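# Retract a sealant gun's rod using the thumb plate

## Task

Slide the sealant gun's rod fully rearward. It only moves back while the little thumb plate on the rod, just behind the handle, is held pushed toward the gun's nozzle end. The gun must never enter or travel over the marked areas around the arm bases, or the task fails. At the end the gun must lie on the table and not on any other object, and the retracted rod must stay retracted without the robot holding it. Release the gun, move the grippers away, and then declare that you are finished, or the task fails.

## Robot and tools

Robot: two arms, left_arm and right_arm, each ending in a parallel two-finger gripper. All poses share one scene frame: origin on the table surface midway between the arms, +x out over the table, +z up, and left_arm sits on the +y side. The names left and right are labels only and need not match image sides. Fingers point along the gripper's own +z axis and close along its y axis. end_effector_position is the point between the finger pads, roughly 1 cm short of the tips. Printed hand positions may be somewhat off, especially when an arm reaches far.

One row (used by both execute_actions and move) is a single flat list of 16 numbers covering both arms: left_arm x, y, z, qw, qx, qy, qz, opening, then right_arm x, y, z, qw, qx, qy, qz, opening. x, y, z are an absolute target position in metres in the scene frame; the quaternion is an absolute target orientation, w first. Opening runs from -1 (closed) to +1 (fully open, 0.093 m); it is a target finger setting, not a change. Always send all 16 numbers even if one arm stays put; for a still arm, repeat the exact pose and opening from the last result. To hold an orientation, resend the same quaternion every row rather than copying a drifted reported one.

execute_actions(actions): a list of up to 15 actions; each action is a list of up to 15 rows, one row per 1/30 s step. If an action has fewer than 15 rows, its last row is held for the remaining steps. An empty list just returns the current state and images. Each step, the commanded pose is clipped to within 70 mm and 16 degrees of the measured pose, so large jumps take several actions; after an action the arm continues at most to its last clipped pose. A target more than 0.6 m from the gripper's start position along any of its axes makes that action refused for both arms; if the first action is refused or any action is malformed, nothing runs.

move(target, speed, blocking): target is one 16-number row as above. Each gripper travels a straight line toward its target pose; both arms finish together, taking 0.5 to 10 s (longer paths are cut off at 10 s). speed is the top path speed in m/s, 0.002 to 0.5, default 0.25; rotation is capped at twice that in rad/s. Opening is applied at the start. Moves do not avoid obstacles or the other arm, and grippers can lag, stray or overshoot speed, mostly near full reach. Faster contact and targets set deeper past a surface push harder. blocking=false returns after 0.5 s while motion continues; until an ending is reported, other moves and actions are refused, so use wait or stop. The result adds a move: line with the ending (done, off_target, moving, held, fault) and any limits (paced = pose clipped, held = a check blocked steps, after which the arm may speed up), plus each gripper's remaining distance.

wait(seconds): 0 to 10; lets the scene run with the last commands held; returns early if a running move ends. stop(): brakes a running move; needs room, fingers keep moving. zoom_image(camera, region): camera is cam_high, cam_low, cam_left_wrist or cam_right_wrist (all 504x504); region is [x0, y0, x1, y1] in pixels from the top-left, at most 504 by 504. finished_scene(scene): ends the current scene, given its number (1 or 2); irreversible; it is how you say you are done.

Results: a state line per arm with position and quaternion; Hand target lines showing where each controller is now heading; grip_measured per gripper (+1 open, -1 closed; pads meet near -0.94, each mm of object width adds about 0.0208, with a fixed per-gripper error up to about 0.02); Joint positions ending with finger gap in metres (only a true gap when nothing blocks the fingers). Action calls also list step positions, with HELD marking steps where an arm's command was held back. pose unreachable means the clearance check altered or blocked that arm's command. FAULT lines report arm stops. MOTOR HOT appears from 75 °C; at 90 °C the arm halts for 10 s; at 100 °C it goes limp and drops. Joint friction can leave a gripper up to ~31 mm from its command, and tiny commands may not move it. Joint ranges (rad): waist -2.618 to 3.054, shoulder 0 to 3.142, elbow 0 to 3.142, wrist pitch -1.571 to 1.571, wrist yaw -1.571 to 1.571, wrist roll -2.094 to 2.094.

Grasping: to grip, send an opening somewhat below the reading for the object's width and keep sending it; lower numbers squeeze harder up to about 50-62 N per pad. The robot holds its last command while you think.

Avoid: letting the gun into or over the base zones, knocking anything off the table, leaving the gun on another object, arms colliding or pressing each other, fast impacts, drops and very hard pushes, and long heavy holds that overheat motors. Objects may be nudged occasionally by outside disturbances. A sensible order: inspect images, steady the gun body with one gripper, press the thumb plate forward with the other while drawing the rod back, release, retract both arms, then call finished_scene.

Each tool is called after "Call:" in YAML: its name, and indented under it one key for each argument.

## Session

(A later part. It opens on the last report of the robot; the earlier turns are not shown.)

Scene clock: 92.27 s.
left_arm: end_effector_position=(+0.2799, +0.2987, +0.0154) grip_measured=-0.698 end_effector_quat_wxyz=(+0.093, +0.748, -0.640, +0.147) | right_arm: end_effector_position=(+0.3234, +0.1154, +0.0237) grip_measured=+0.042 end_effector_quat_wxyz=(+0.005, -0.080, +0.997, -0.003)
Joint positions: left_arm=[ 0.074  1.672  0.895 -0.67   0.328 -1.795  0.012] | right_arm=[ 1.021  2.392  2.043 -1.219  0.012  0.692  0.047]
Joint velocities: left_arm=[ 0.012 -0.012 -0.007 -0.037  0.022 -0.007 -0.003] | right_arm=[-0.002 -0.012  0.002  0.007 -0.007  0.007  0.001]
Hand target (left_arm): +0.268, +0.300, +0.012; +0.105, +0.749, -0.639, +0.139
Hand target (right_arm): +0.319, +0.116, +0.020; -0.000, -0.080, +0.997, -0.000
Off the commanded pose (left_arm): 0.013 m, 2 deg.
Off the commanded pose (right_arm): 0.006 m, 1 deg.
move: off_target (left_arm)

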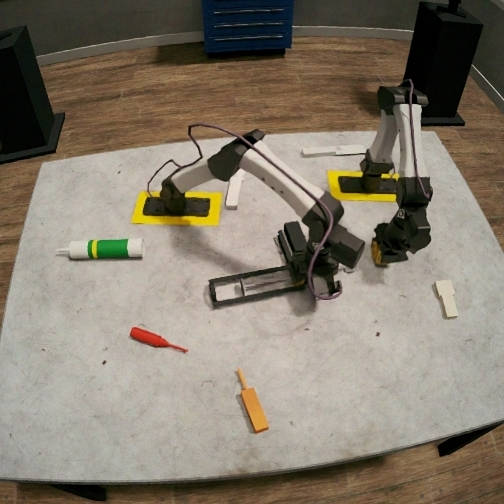

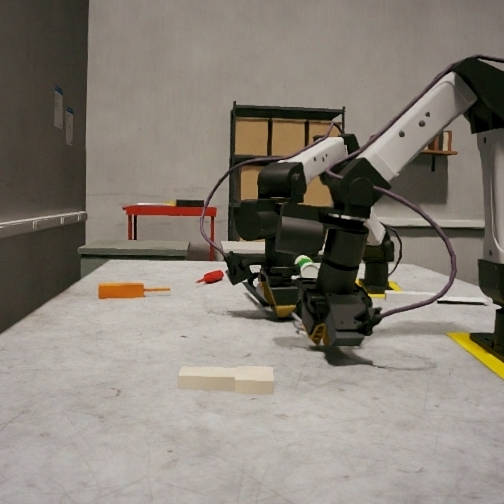

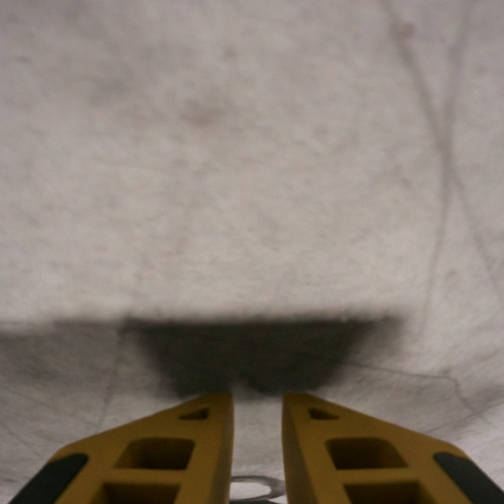

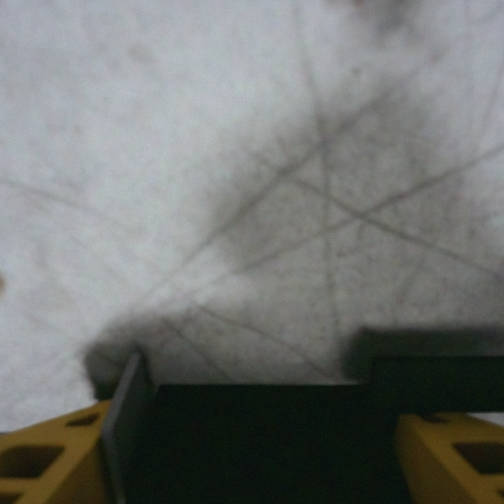

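Call:
move:
  target: [0.272,0.295,0.018,-0.105,-0.75,0.64,-0.14,0.3,0.319,0.116,0.02,0,-0.08,0.997,0,0.0]

Call:
move:
  target: [0.277,0.244,0.004,-0.105,-0.75,0.64,-0.14,0.3,0.319,0.116,0.02,0,-0.08,0.997,0,0.0]
  speed: 0.04

Call:
zoom_image:
  camera: "cam_low"
  region: [250, 270, 370, 355]

Scene clock: 96.20 s.
left_arm: end_effector_position=(+0.2750, +0.2988, +0.0149) grip_measured=+0.298 end_effector_quat_wxyz=(+0.100, +0.750, -0.639, +0.139) | right_arm: end_effector_position=(+0.3234, +0.1154, +0.0237) grip_measured=+0.042 end_effector_quat_wxyz=(+0.005, -0.080, +0.997, -0.003)
Joint positions: left_arm=[ 0.074  1.672  0.895 -0.691  0.329 -1.797  0.06 ] | right_arm=[ 1.021  2.392  2.043 -1.219  0.012  0.692  0.047]
Joint velocities: left_arm=[-0.002 -0.012  0.012 -0.007  0.007 -0.007  0.001] | right_arm=[-0.017 -0.007  0.007 -0.051 -0.022  0.022 -0.   ]
Hand target (left_arm): +0.272, +0.295, +0.018; +0.105, +0.749, -0.639, +0.140
Hand target (right_arm): +0.319, +0.116, +0.020; -0.000, -0.080, +0.997, -0.000
Off the commanded pose (left_arm): 0.006 m, 1 deg.
Off the commanded pose (right_arm): 0.006 m, 1 deg.
move: done

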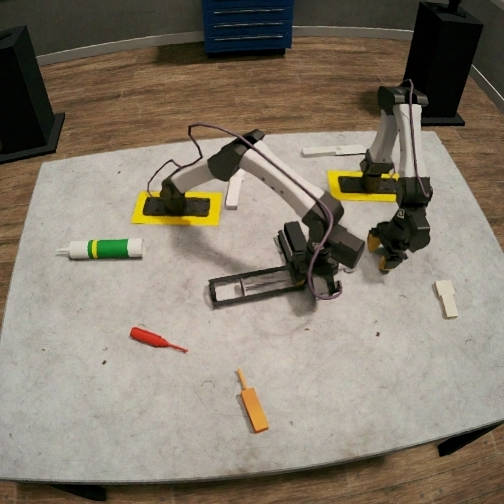

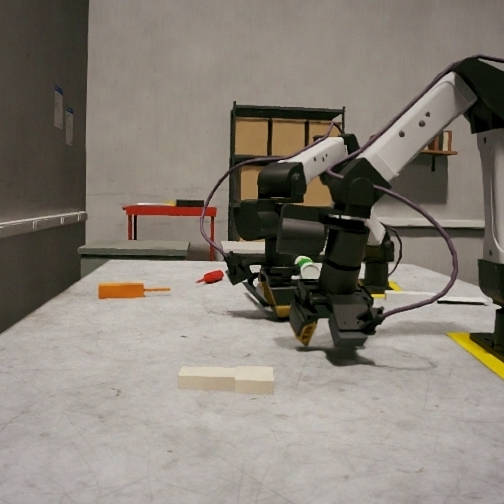

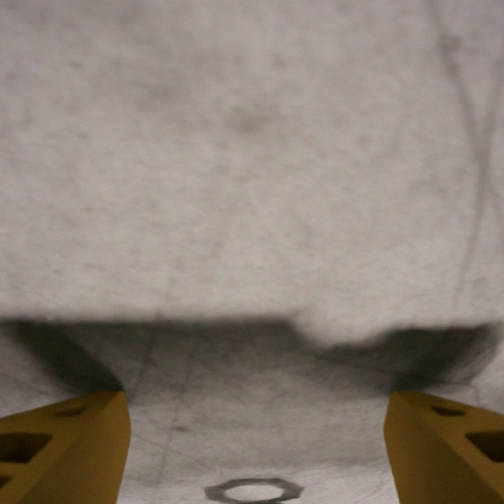

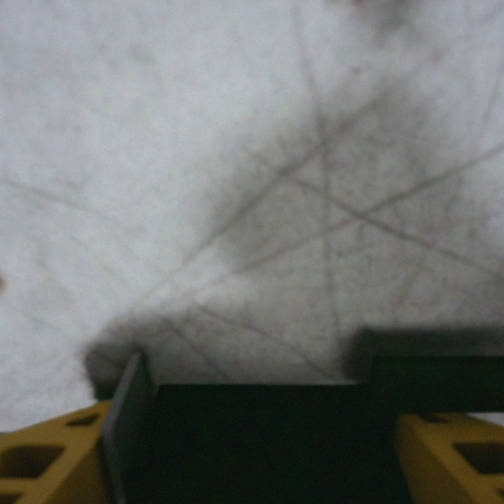

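Scene clock: 97.90 s.
left_arm: end_effector_position=(+0.2764, +0.2575, +0.0121) grip_measured=+0.298 end_effector_quat_wxyz=(+0.093, +0.756, -0.634, +0.137) | right_arm: end_effector_position=(+0.3234, +0.1154, +0.0237) grip_measured=+0.042 end_effector_quat_wxyz=(+0.005, -0.080, +0.997, -0.003)
Joint positions: left_arm=[-0.084  1.684  0.895 -0.623  0.293 -1.976  0.06 ] | right_arm=[ 1.021  2.392  2.043 -1.219  0.012  0.692  0.047]
Joint velocities: left_arm=[ 0.007 -0.007 -0.002  0.022 -0.022 -0.007 -0.001] | right_arm=[ 0.007  0.002 -0.002  0.007 -0.022 -0.051  0.   ]
Hand target (left_arm): +0.276, +0.245, +0.005; +0.105, +0.749, -0.639, +0.139
Hand target (right_arm): +0.319, +0.116, +0.020; -0.000, -0.080, +0.997, -0.000
Off the commanded pose (left_arm): 0.016 m, 2 deg.
Off the commanded pose (right_arm): 0.006 m, 1 deg.
move: off_target (left_arm)

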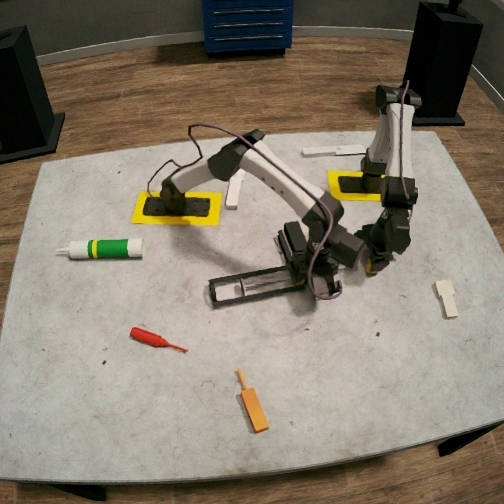

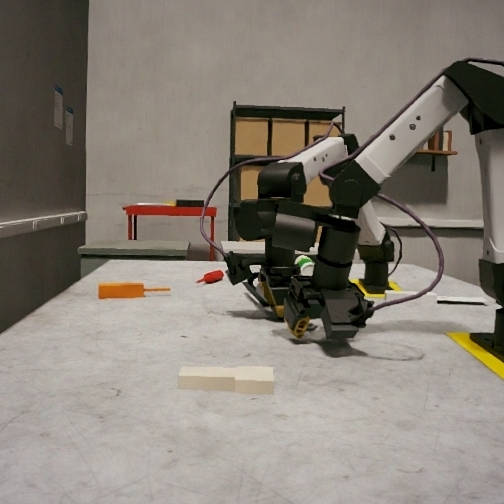

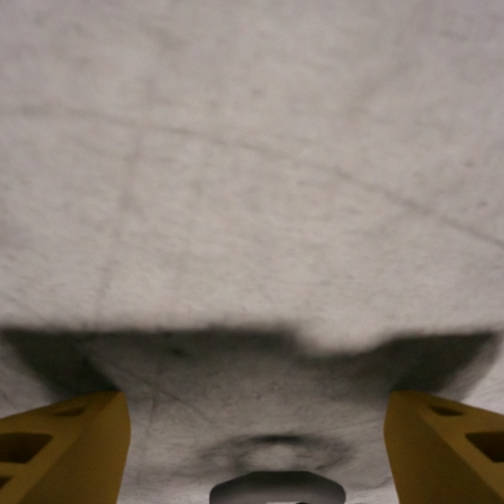

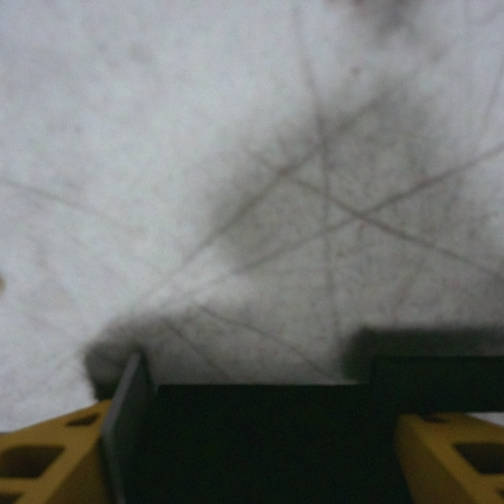

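Region (250, 270, 370, 355) of cam_low's 504x504 image, scaled by 4.200, with more detail than that image has; it fills the top 357 rows of this view, and the rest is white.

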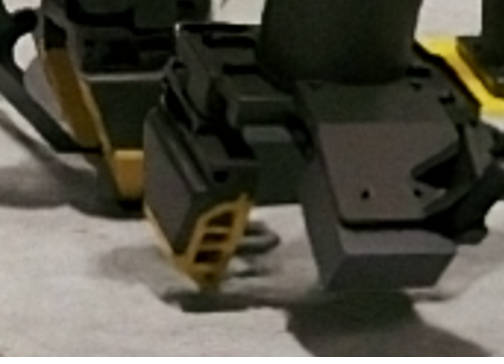

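Call:
move:
  target: [0.281,0.226,0.016,-0.105,-0.75,0.64,-0.14,0.2,0.319,0.116,0.02,0,-0.08,0.997,0,0.0]
  speed: 0.03

Call:
move:
  target: [0.281,0.226,0.016,-0.105,-0.75,0.64,-0.14,-0.7,0.319,0.116,0.02,0,-0.08,0.997,0,0.0]

Scene clock: 101.80 s.
left_arm: end_effector_position=(+0.2741, +0.2366, +0.0136) grip_measured=+0.202 end_effector_quat_wxyz=(+0.098, +0.756, -0.634, +0.130) | right_arm: end_effector_position=(+0.3234, +0.1154, +0.0237) grip_measured=+0.042 end_effector_quat_wxyz=(+0.005, -0.080, +0.997, -0.003)
Joint positions: left_arm=[-0.157  1.699  0.921 -0.63   0.285 -2.048  0.055] | right_arm=[ 1.021  2.392  2.043 -1.219  0.012  0.692  0.047]
Joint velocities: left_arm=[-0.002 -0.002 -0.007 -0.022 -0.037 -0.139  0.   ] | right_arm=[-0.017 -0.002 -0.022 -0.066 -0.066  0.037  0.001]
Hand target (left_arm): +0.280, +0.226, +0.016; +0.105, +0.749, -0.639, +0.140
Hand target (right_arm): +0.319, +0.116, +0.020; -0.000, -0.080, +0.997, -0.000
Off the commanded pose (left_arm): 0.013 m, 2 deg.
Off the commanded pose (right_arm): 0.006 m, 1 deg.
move: off_target (left_arm)

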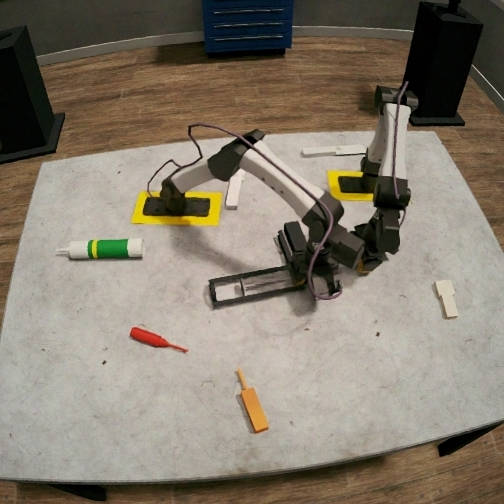

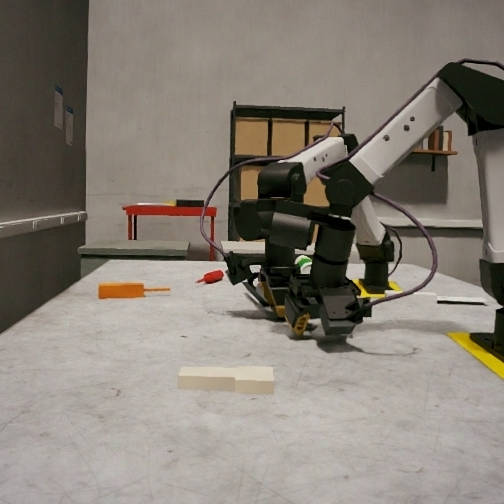

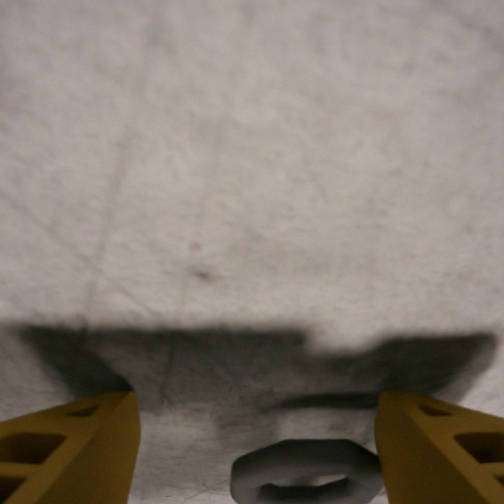

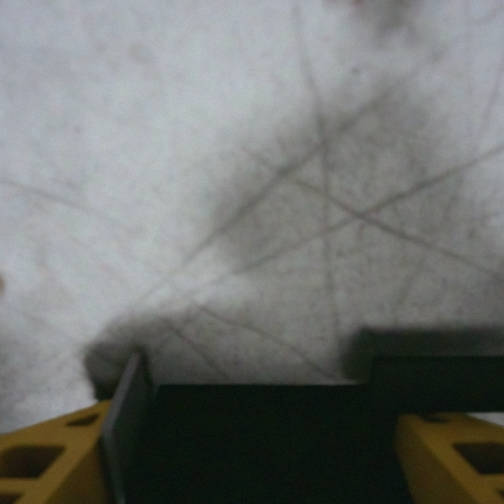

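Scene clock: 102.50 s.
left_arm: end_effector_position=(+0.2795, +0.2393, +0.0134) grip_measured=-0.684 end_effector_quat_wxyz=(+0.085, +0.757, -0.634, +0.134) | right_arm: end_effector_position=(+0.3203, +0.1142, +0.0237) grip_measured=+0.042 end_effector_quat_wxyz=(-0.001, -0.089, +0.996, -0.006)
Joint positions: left_arm=[-0.154  1.699  0.921 -0.612  0.265 -2.048  0.012] | right_arm=[ 1.023  2.392  2.043 -1.232  0.007  0.675  0.047]
Joint velocities: left_arm=[ 0.007 -0.007 -0.002 -0.066  0.037 -0.022  0.   ] | right_arm=[ 0.012 -0.037  0.002 -0.022 -0.022 -0.051  0.   ]
Hand target (left_arm): +0.281, +0.226, +0.016; +0.105, +0.749, -0.639, +0.140
Hand target (right_arm): +0.319, +0.116, +0.020; -0.001, -0.080, +0.997, -0.000
Off the commanded pose (left_arm): 0.014 m, 3 deg.
Off the commanded pose (right_arm): 0.004 m, 1 deg.
move: off_target (left_arm)

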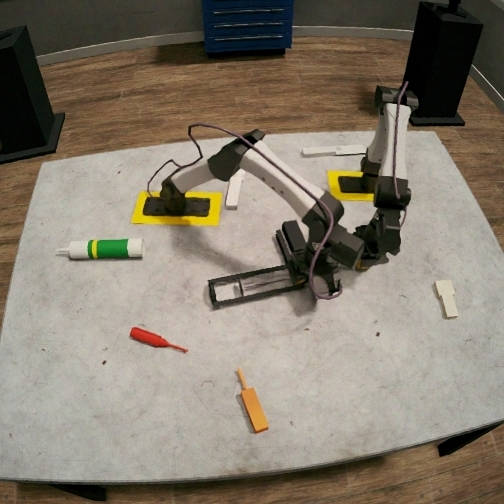

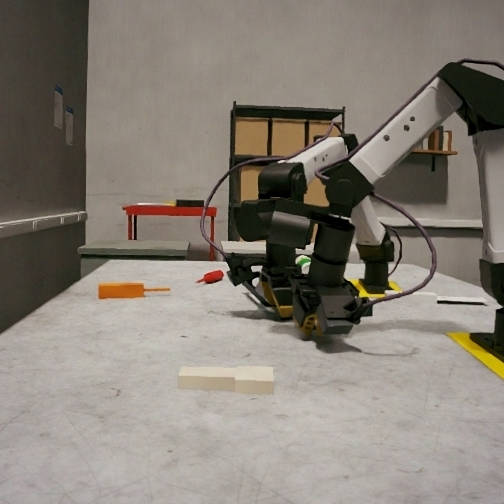

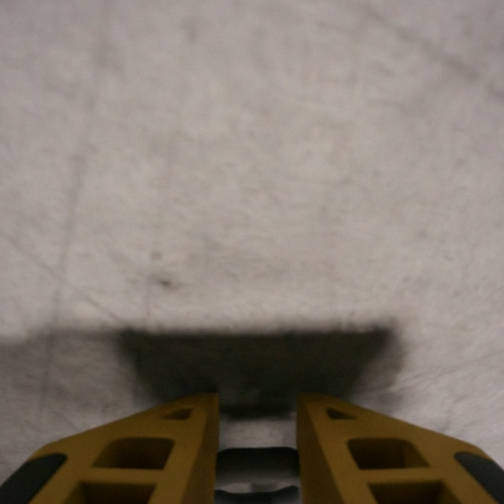

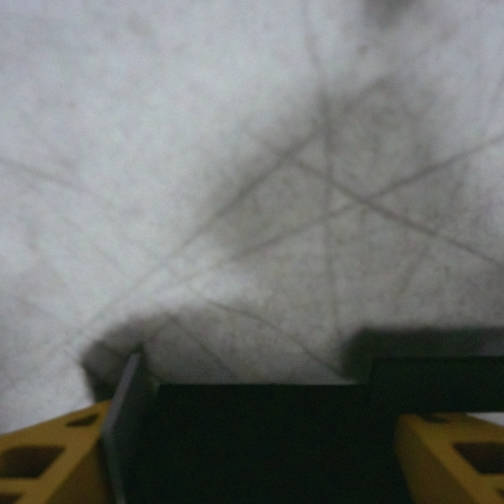

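Call:
move:
  target: [0.272,0.29,0.016,-0.105,-0.75,0.64,-0.14,-0.9,0.319,0.112,0.02,0,-0.08,0.997,0,0.0]
  speed: 0.03

Scene clock: 108.00 s.
left_arm: end_effector_position=(+0.2849, +0.2783, +0.0190) grip_measured=-0.719 end_effector_quat_wxyz=(+0.106, +0.739, -0.646, +0.158) | right_arm: end_effector_position=(+0.3251, +0.1184, +0.0281) grip_measured=+0.042 end_effector_quat_wxyz=(+0.015, -0.080, +0.997, +0.006)
Joint positions: left_arm=[ 0.022  1.69   0.921 -0.661  0.357 -1.831  0.011] | right_arm=[ 1.023  2.374  2.028 -1.196  0.012  0.694  0.047]
Joint velocities: left_arm=[-0.002 -0.002  0.007 -0.066  0.037 -0.007  0.   ] | right_arm=[ 0.012 -0.007 -0.002 -0.051 -0.051 -0.022  0.001]
Hand target (left_arm): +0.273, +0.289, +0.016; +0.106, +0.749, -0.639, +0.139
Hand target (right_arm): +0.319, +0.112, +0.020; +0.000, -0.080, +0.997, -0.000
Off the commanded pose (left_arm): 0.018 m, 2 deg.
Off the commanded pose (right_arm): 0.012 m, 2 deg.
move: off_target (left_arm, right_arm)

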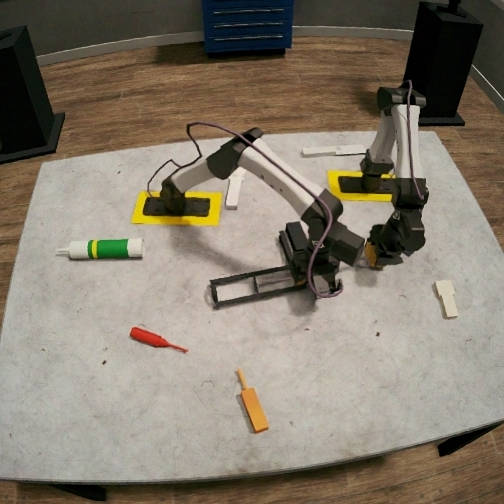

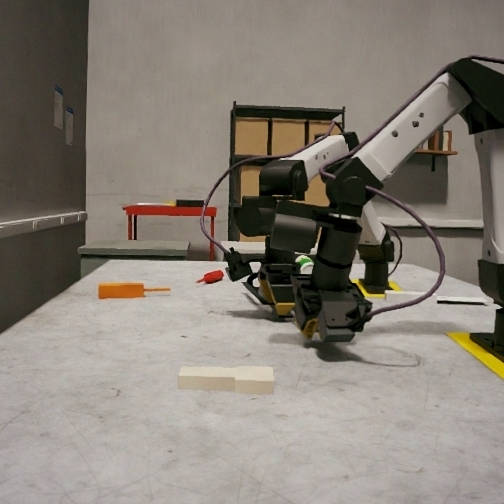

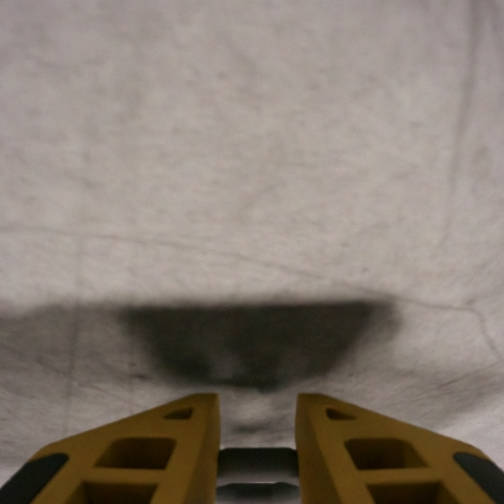

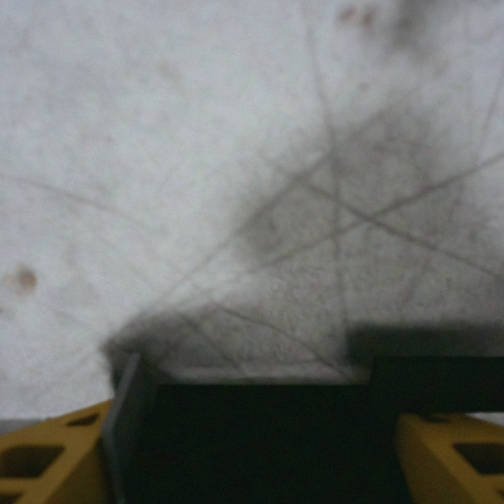

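Call:
move:
  target: [0.255,0.415,0.014,-0.105,-0.75,0.64,-0.14,-0.9,0.319,0.110,0.018,0,-0.08,0.997,0,0.0]
  speed: 0.05

Call:
zoom_image:
  camera: "cam_high"
  region: [200, 230, 400, 320]

Scene clock: 114.80 s.
left_arm: end_effector_position=(+0.2522, +0.4067, +0.0127) grip_measured=-0.898 end_effector_quat_wxyz=(+0.110, +0.748, -0.638, +0.147) | right_arm: end_effector_position=(+0.3218, +0.1183, +0.0275) grip_measured=+0.042 end_effector_quat_wxyz=(+0.016, -0.084, +0.996, +0.004)
Joint positions: left_arm=[ 0.501  1.709  0.921 -0.843  0.364 -1.339  0.002] | right_arm=[ 1.029  2.364  2.008 -1.187  0.016  0.692  0.047]
Joint velocities: left_arm=[-0.007 -0.002  0.007 -0.022 -0.022  0.051  0.   ] | right_arm=[-0.022 -0.017 -0.017 -0.081 -0.066 -0.022 -0.001]
Hand target (left_arm): +0.257, +0.414, +0.014; +0.105, +0.749, -0.639, +0.140
Hand target (right_arm): +0.319, +0.110, +0.018; -0.000, -0.080, +0.997, -0.000
Off the commanded pose (left_arm): 0.009 m, 1 deg.
Off the commanded pose (right_arm): 0.013 m, 2 deg.
move: off_target (right_arm)

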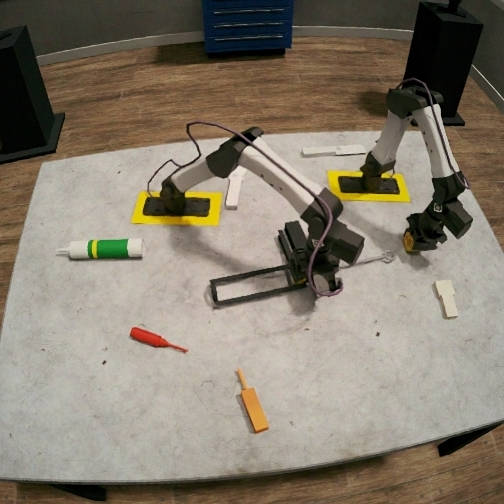

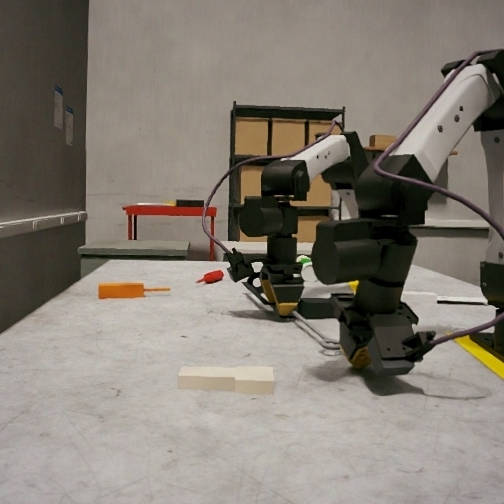

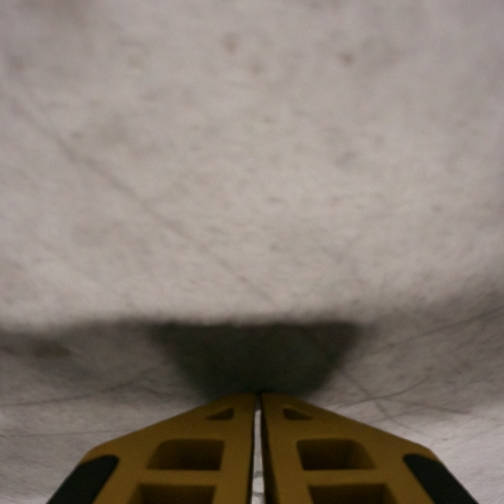

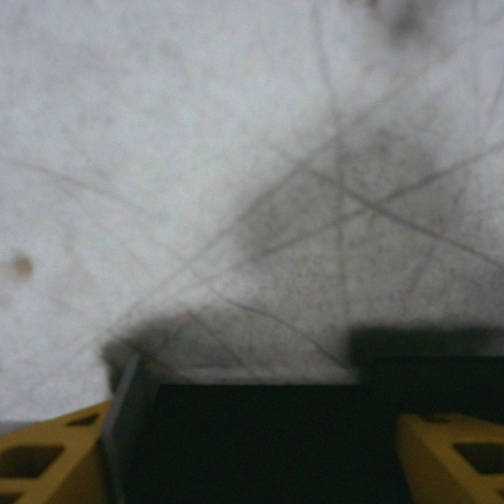

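Region (200, 230, 400, 320) of cam_high's 504x504 image, scaled by 2.520, with more detail than that image has; it fills the top 227 rows of this view, and the rest is white.

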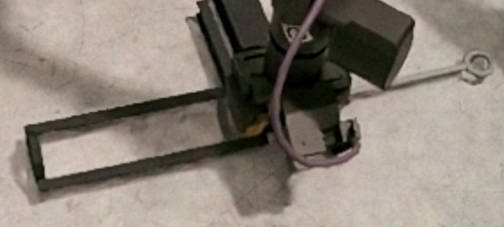

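Call:
move:
  target: [0.255,0.43,0.04,-0.105,-0.75,0.64,-0.14,0.3,0.322,0.118,0.025,0,-0.08,0.997,0,0.8]
  speed: 0.1

Call:
move:
  target: [0.255,0.43,0.04,-0.105,-0.75,0.64,-0.14,0.3,0.318,0.12,0.075,0,-0.08,0.997,0,0.8]
  speed: 0.1

Call:
move:
  target: [0.255,0.43,0.04,-0.105,-0.75,0.64,-0.14,0.3,0.297,0.134,0.065,0,-0.08,0.997,0,0.2]
  speed: 0.06

Scene clock: 125.23 s.
left_arm: end_effector_position=(+0.2512, +0.4239, +0.0337) grip_measured=+0.298 end_effector_quat_wxyz=(+0.116, +0.749, -0.637, +0.140) | right_arm: end_effector_position=(+0.3217, +0.1205, +0.0277) grip_measured=+0.798 end_effector_quat_wxyz=(+0.012, -0.083, +0.996, +0.004)
Joint positions: left_arm=[ 0.557  1.709  1.016 -0.976  0.353 -1.28   0.06 ] | right_arm=[ 1.031  2.379  2.036 -1.206  0.012  0.697  0.083]
Joint velocities: left_arm=[-0.002  0.007  0.007  0.066 -0.022 -0.007  0.   ] | right_arm=[ 0.012 -0.007  0.007 -0.007  0.007  0.022  0.001]
Hand target (left_arm): +0.255, +0.430, +0.040; +0.105, +0.749, -0.639, +0.140
Hand target (right_arm): +0.322, +0.118, +0.025; +0.001, -0.080, +0.997, +0.000
Off the commanded pose (left_arm): 0.010 m, 1 deg.
Off the commanded pose (right_arm): 0.004 m, 1 deg.
move: done

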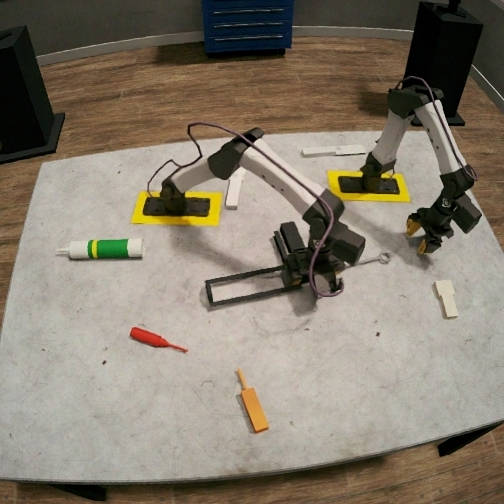

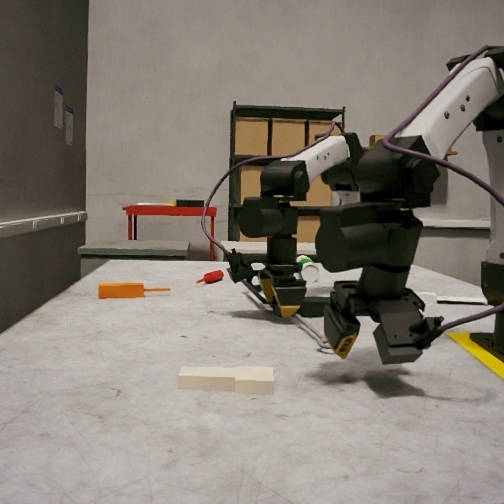

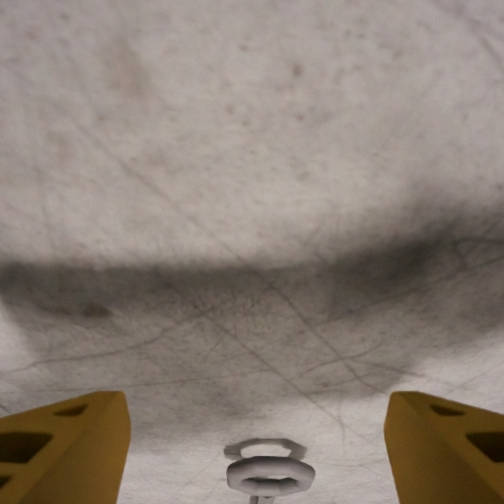

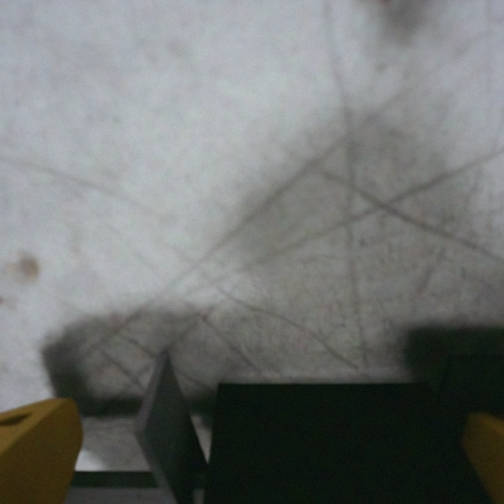

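Scene clock: 126.30 s.
left_arm: end_effector_position=(+0.2509, +0.4238, +0.0338) grip_measured=+0.298 end_effector_quat_wxyz=(+0.117, +0.748, -0.638, +0.140) | right_arm: end_effector_position=(+0.3220, +0.1216, +0.0718) grip_measured=+0.798 end_effector_quat_wxyz=(+0.012, -0.080, +0.997, +0.005)
Joint positions: left_arm=[ 0.557  1.709  1.016 -0.978  0.353 -1.278  0.06 ] | right_arm=[ 1.031  2.379  2.211 -1.379  0.009  0.702  0.083]
Joint velocities: left_arm=[-0.007 -0.012 -0.007  0.007 -0.022 -0.081  0.   ] | right_arm=[ 0.002  0.002 -0.012 -0.007  0.037  0.022 -0.001]
Hand target (left_arm): +0.255, +0.430, +0.040; +0.105, +0.749, -0.639, +0.140
Hand target (right_arm): +0.318, +0.120, +0.075; +0.000, -0.080, +0.997, +0.001
Off the commanded pose (left_arm): 0.010 m, 1 deg.
Off the commanded pose (right_arm): 0.005 m, 1 deg.
move: done

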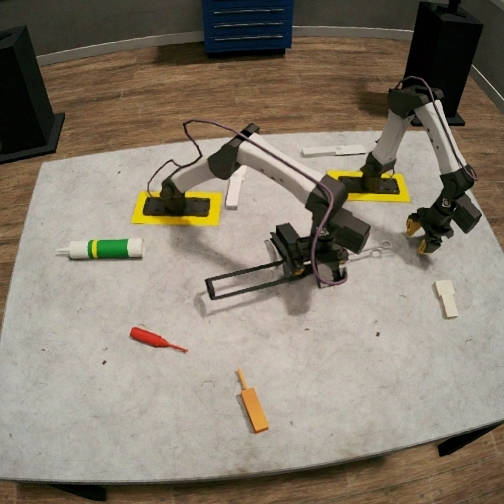

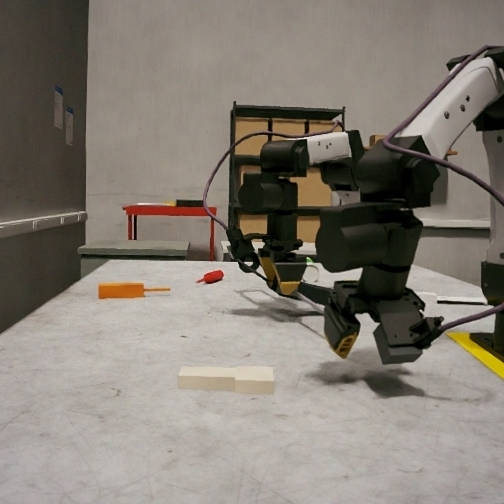

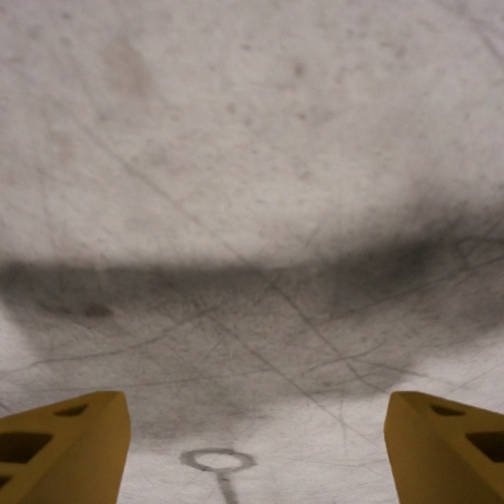

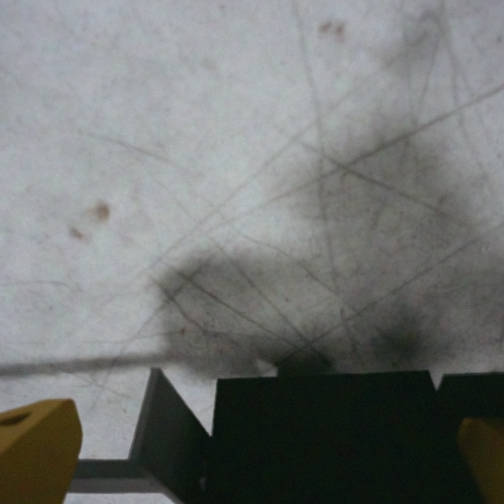

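Scene clock: 127.13 s.
left_arm: end_effector_position=(+0.2508, +0.4237, +0.0338) grip_measured=+0.298 end_effector_quat_wxyz=(+0.117, +0.749, -0.638, +0.140) | right_arm: end_effector_position=(+0.3033, +0.1312, +0.0663) grip_measured=+0.207 end_effector_quat_wxyz=(+0.006, -0.085, +0.996, -0.003)
Joint positions: left_arm=[ 0.557  1.709  1.016 -0.978  0.353 -1.278  0.06 ] | right_arm=[ 1.077  2.379  2.19  -1.377  0.014  0.739  0.055]
Joint velocities: left_arm=[ 0.002 -0.002 -0.007 -0.037 -0.037 -0.051 -0.001] | right_arm=[-0.022  0.002  0.007 -0.095 -0.022  0.022  0.   ]
Hand target (left_arm): +0.255, +0.430, +0.040; +0.105, +0.749, -0.639, +0.140
Hand target (right_arm): +0.297, +0.134, +0.065; -0.001, -0.080, +0.997, +0.000
Off the commanded pose (left_arm): 0.010 m, 1 deg.
Off the commanded pose (right_arm): 0.007 m, 1 deg.
move: done

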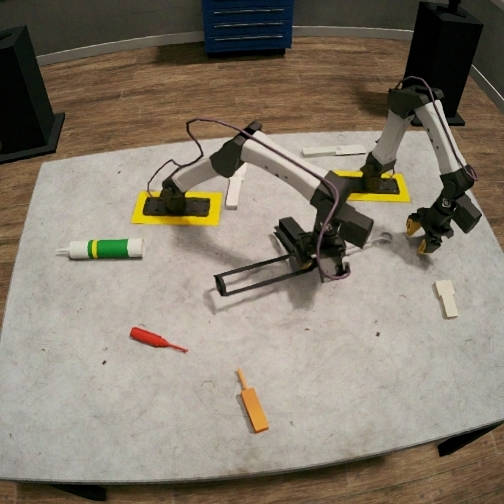

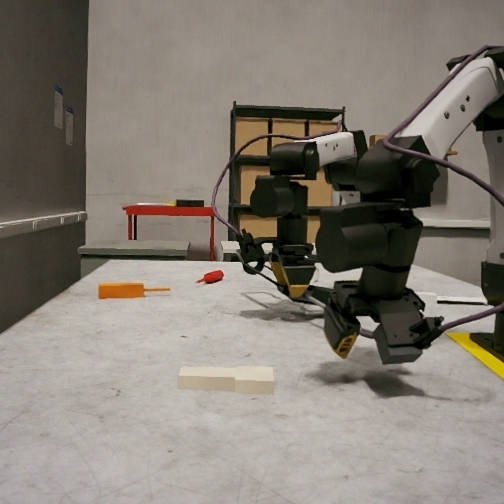

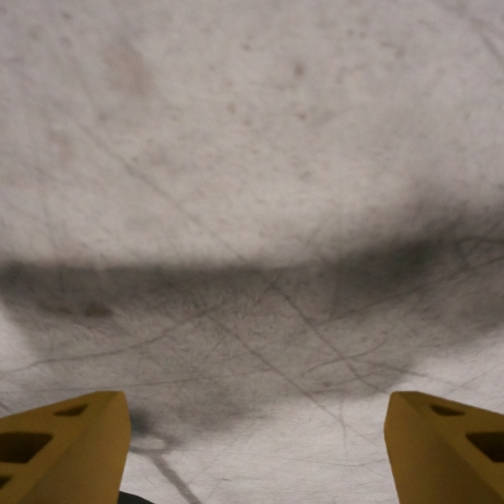

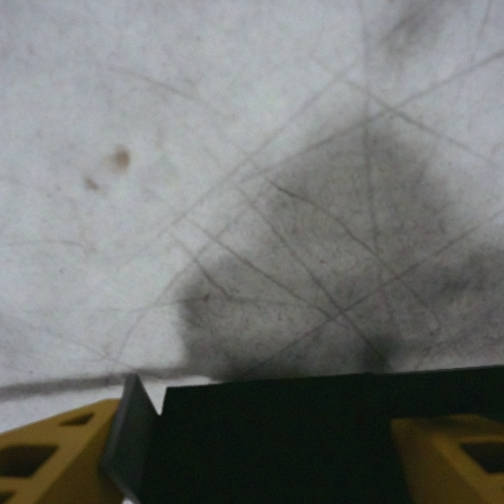

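Call:
move:
  target: [0.255,0.43,0.04,-0.105,-0.75,0.64,-0.14,0.3,0.305,0.128,0.025,0,-0.11,0.994,0,0.2]
  speed: 0.04

Call:
move:
  target: [0.255,0.43,0.04,-0.105,-0.75,0.64,-0.14,0.3,0.308,0.12,0.03,0,-0.11,0.994,0,0.9]
  speed: 0.04

Call:
move:
  target: [0.255,0.43,0.04,-0.105,-0.75,0.64,-0.14,0.3,0.308,0.12,0.045,0,-0.11,0.994,0,0.9]
  speed: 0.03

Scene clock: 132.97 s.
left_arm: end_effector_position=(+0.2508, +0.4237, +0.0338) grip_measured=+0.298 end_effector_quat_wxyz=(+0.117, +0.749, -0.638, +0.140) | right_arm: end_effector_position=(+0.3029, +0.1307, +0.0322) grip_measured=+0.206 end_effector_quat_wxyz=(+0.006, -0.111, +0.994, -0.003)
Joint positions: left_arm=[ 0.557  1.709  1.016 -0.978  0.353 -1.278  0.06 ] | right_arm=[ 1.077  2.379  2.055 -1.242  0.014  0.685  0.055]
Joint velocities: left_arm=[-0.007  0.002 -0.007  0.066 -0.007 -0.095  0.   ] | right_arm=[ 0.002 -0.007  0.012 -0.037 -0.007  0.051  0.001]
Hand target (left_arm): +0.255, +0.430, +0.040; +0.105, +0.749, -0.639, +0.140
Hand target (right_arm): +0.305, +0.128, +0.025; -0.000, -0.110, +0.994, -0.000
Off the commanded pose (left_arm): 0.010 m, 1 deg.
Off the commanded pose (right_arm): 0.008 m, 1 deg.
move: done

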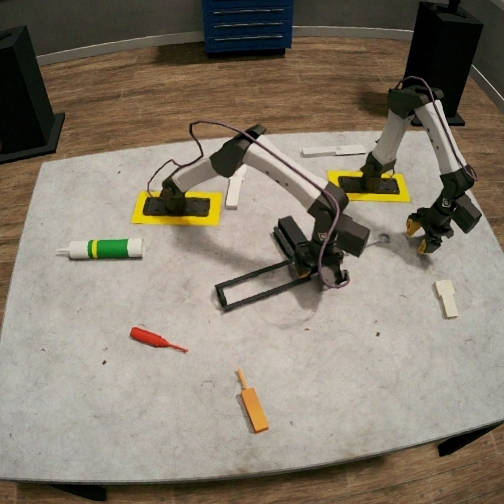

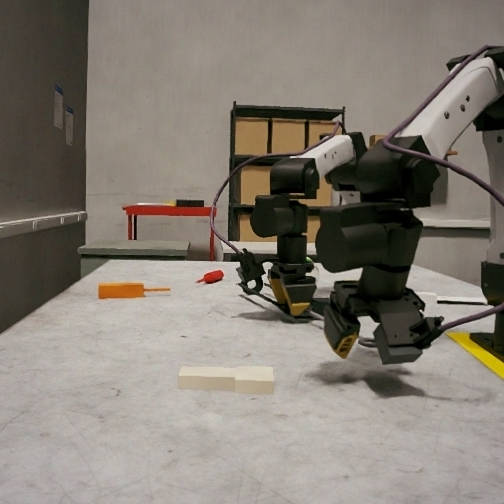

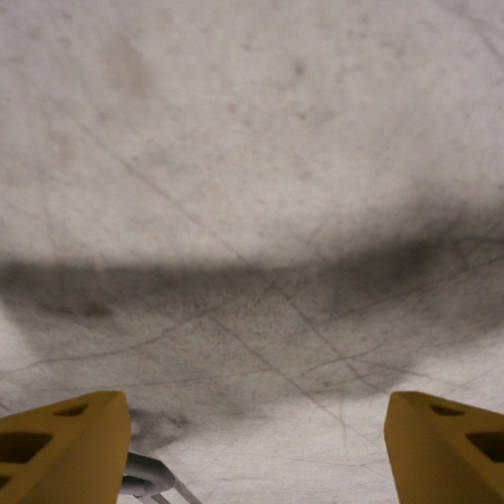

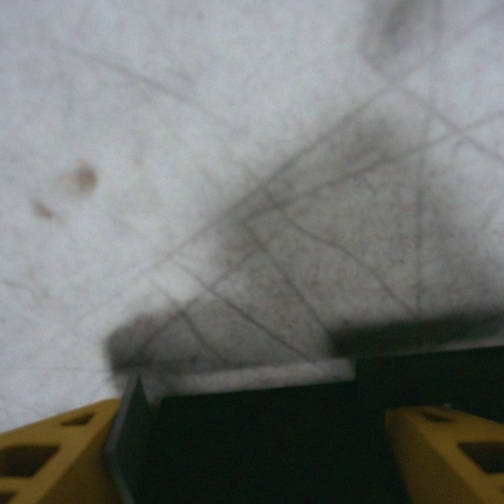

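Scene clock: 133.67 s.
left_arm: end_effector_position=(+0.2508, +0.4237, +0.0338) grip_measured=+0.298 end_effector_quat_wxyz=(+0.117, +0.749, -0.638, +0.140) | right_arm: end_effector_position=(+0.3030, +0.1310, +0.0326) grip_measured=+0.897 end_effector_quat_wxyz=(+0.000, -0.113, +0.994, +0.008)
Joint positions: left_arm=[ 0.557  1.709  1.016 -0.978  0.353 -1.278  0.06 ] | right_arm=[ 1.068  2.371  2.042 -1.23  -0.01   0.674  0.088]
Joint velocities: left_arm=[-0.007 -0.002 -0.012 -0.007  0.022  0.007  0.   ] | right_arm=[-0.002  0.007 -0.007  0.037 -0.022 -0.037 -0.   ]
Hand target (left_arm): +0.255, +0.430, +0.040; +0.105, +0.749, -0.639, +0.140
Hand target (right_arm): +0.308, +0.120, +0.030; -0.000, -0.110, +0.994, -0.001
Off the commanded pose (left_arm): 0.010 m, 1 deg.
Off the commanded pose (right_arm): 0.012 m, 1 deg.
move: off_target (right_arm)

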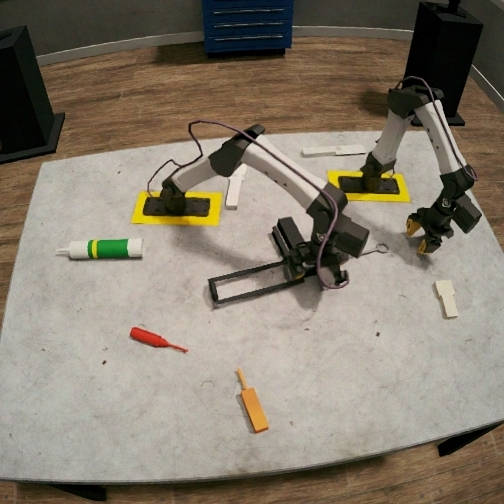

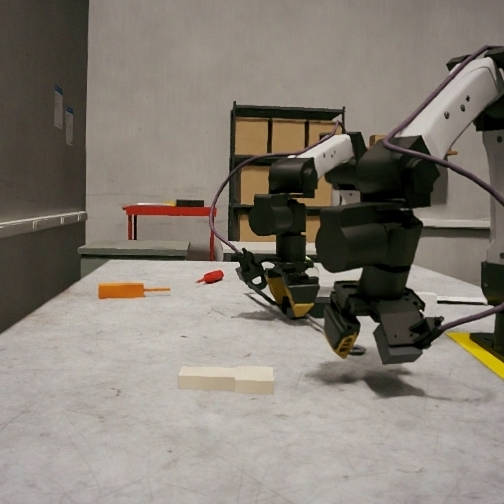

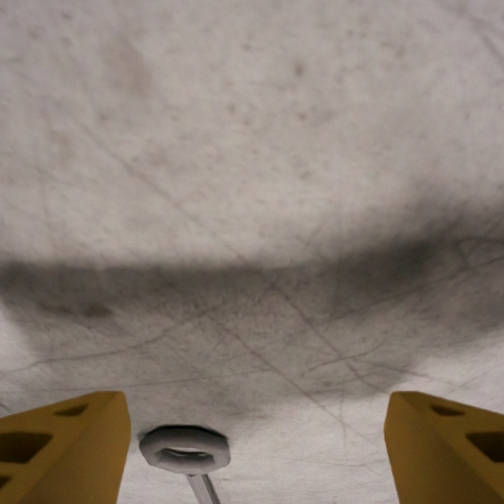

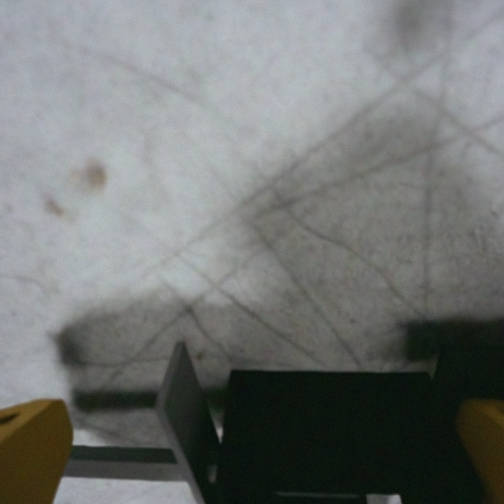

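Scene clock: 134.47 s.
left_arm: end_effector_position=(+0.2508, +0.4237, +0.0338) grip_measured=+0.298 end_effector_quat_wxyz=(+0.117, +0.749, -0.638, +0.140) | right_arm: end_effector_position=(+0.3025, +0.1309, +0.0326) grip_measured=+0.897 end_effector_quat_wxyz=(-0.001, -0.115, +0.993, +0.008)
Joint positions: left_arm=[ 0.557  1.709  1.016 -0.978  0.353 -1.278  0.06 ] | right_arm=[ 1.068  2.371  2.042 -1.232 -0.012  0.669  0.088]
Joint velocities: left_arm=[ 0.002 -0.012 -0.002 -0.007 -0.007  0.051 -0.   ] | right_arm=[-0.017  0.007  0.017  0.007 -0.037 -0.037 -0.   ]
Hand target (left_arm): +0.255, +0.430, +0.040; +0.105, +0.749, -0.639, +0.140
Hand target (right_arm): +0.308, +0.120, +0.045; +0.000, -0.110, +0.994, +0.000
Off the commanded pose (left_arm): 0.010 m, 1 deg.
Off the commanded pose (right_arm): 0.017 m, 1 deg.
move: off_target (right_arm)

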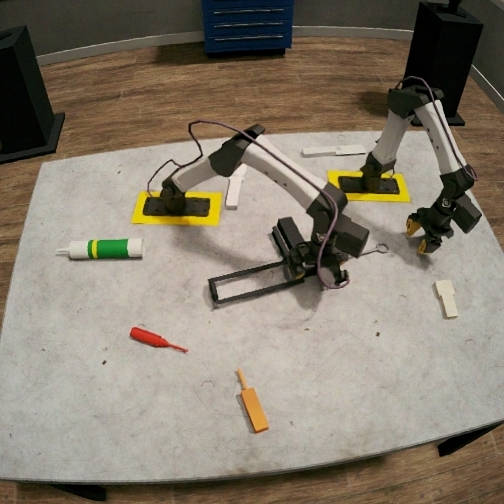

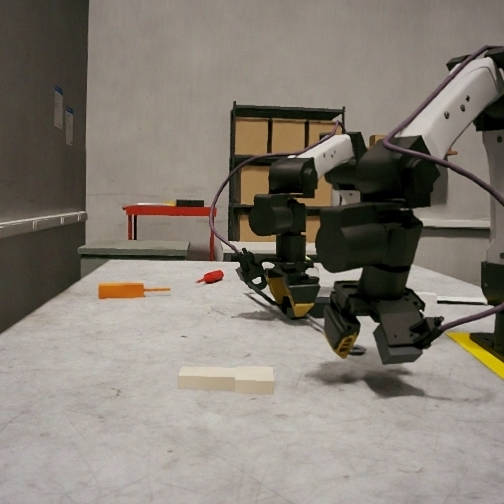

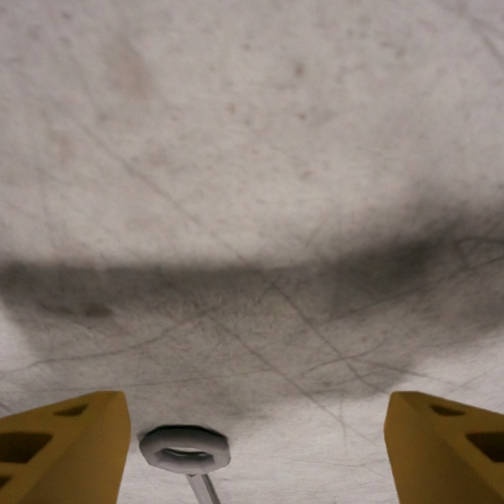

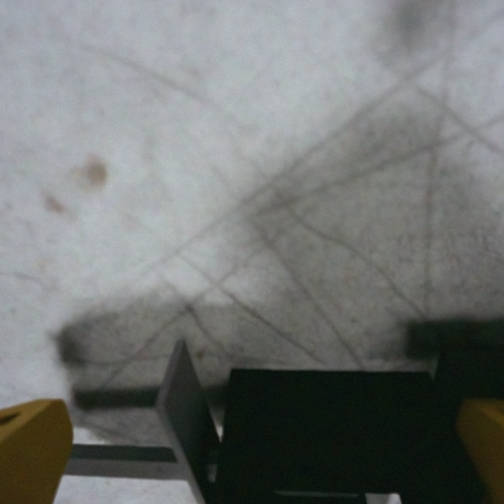

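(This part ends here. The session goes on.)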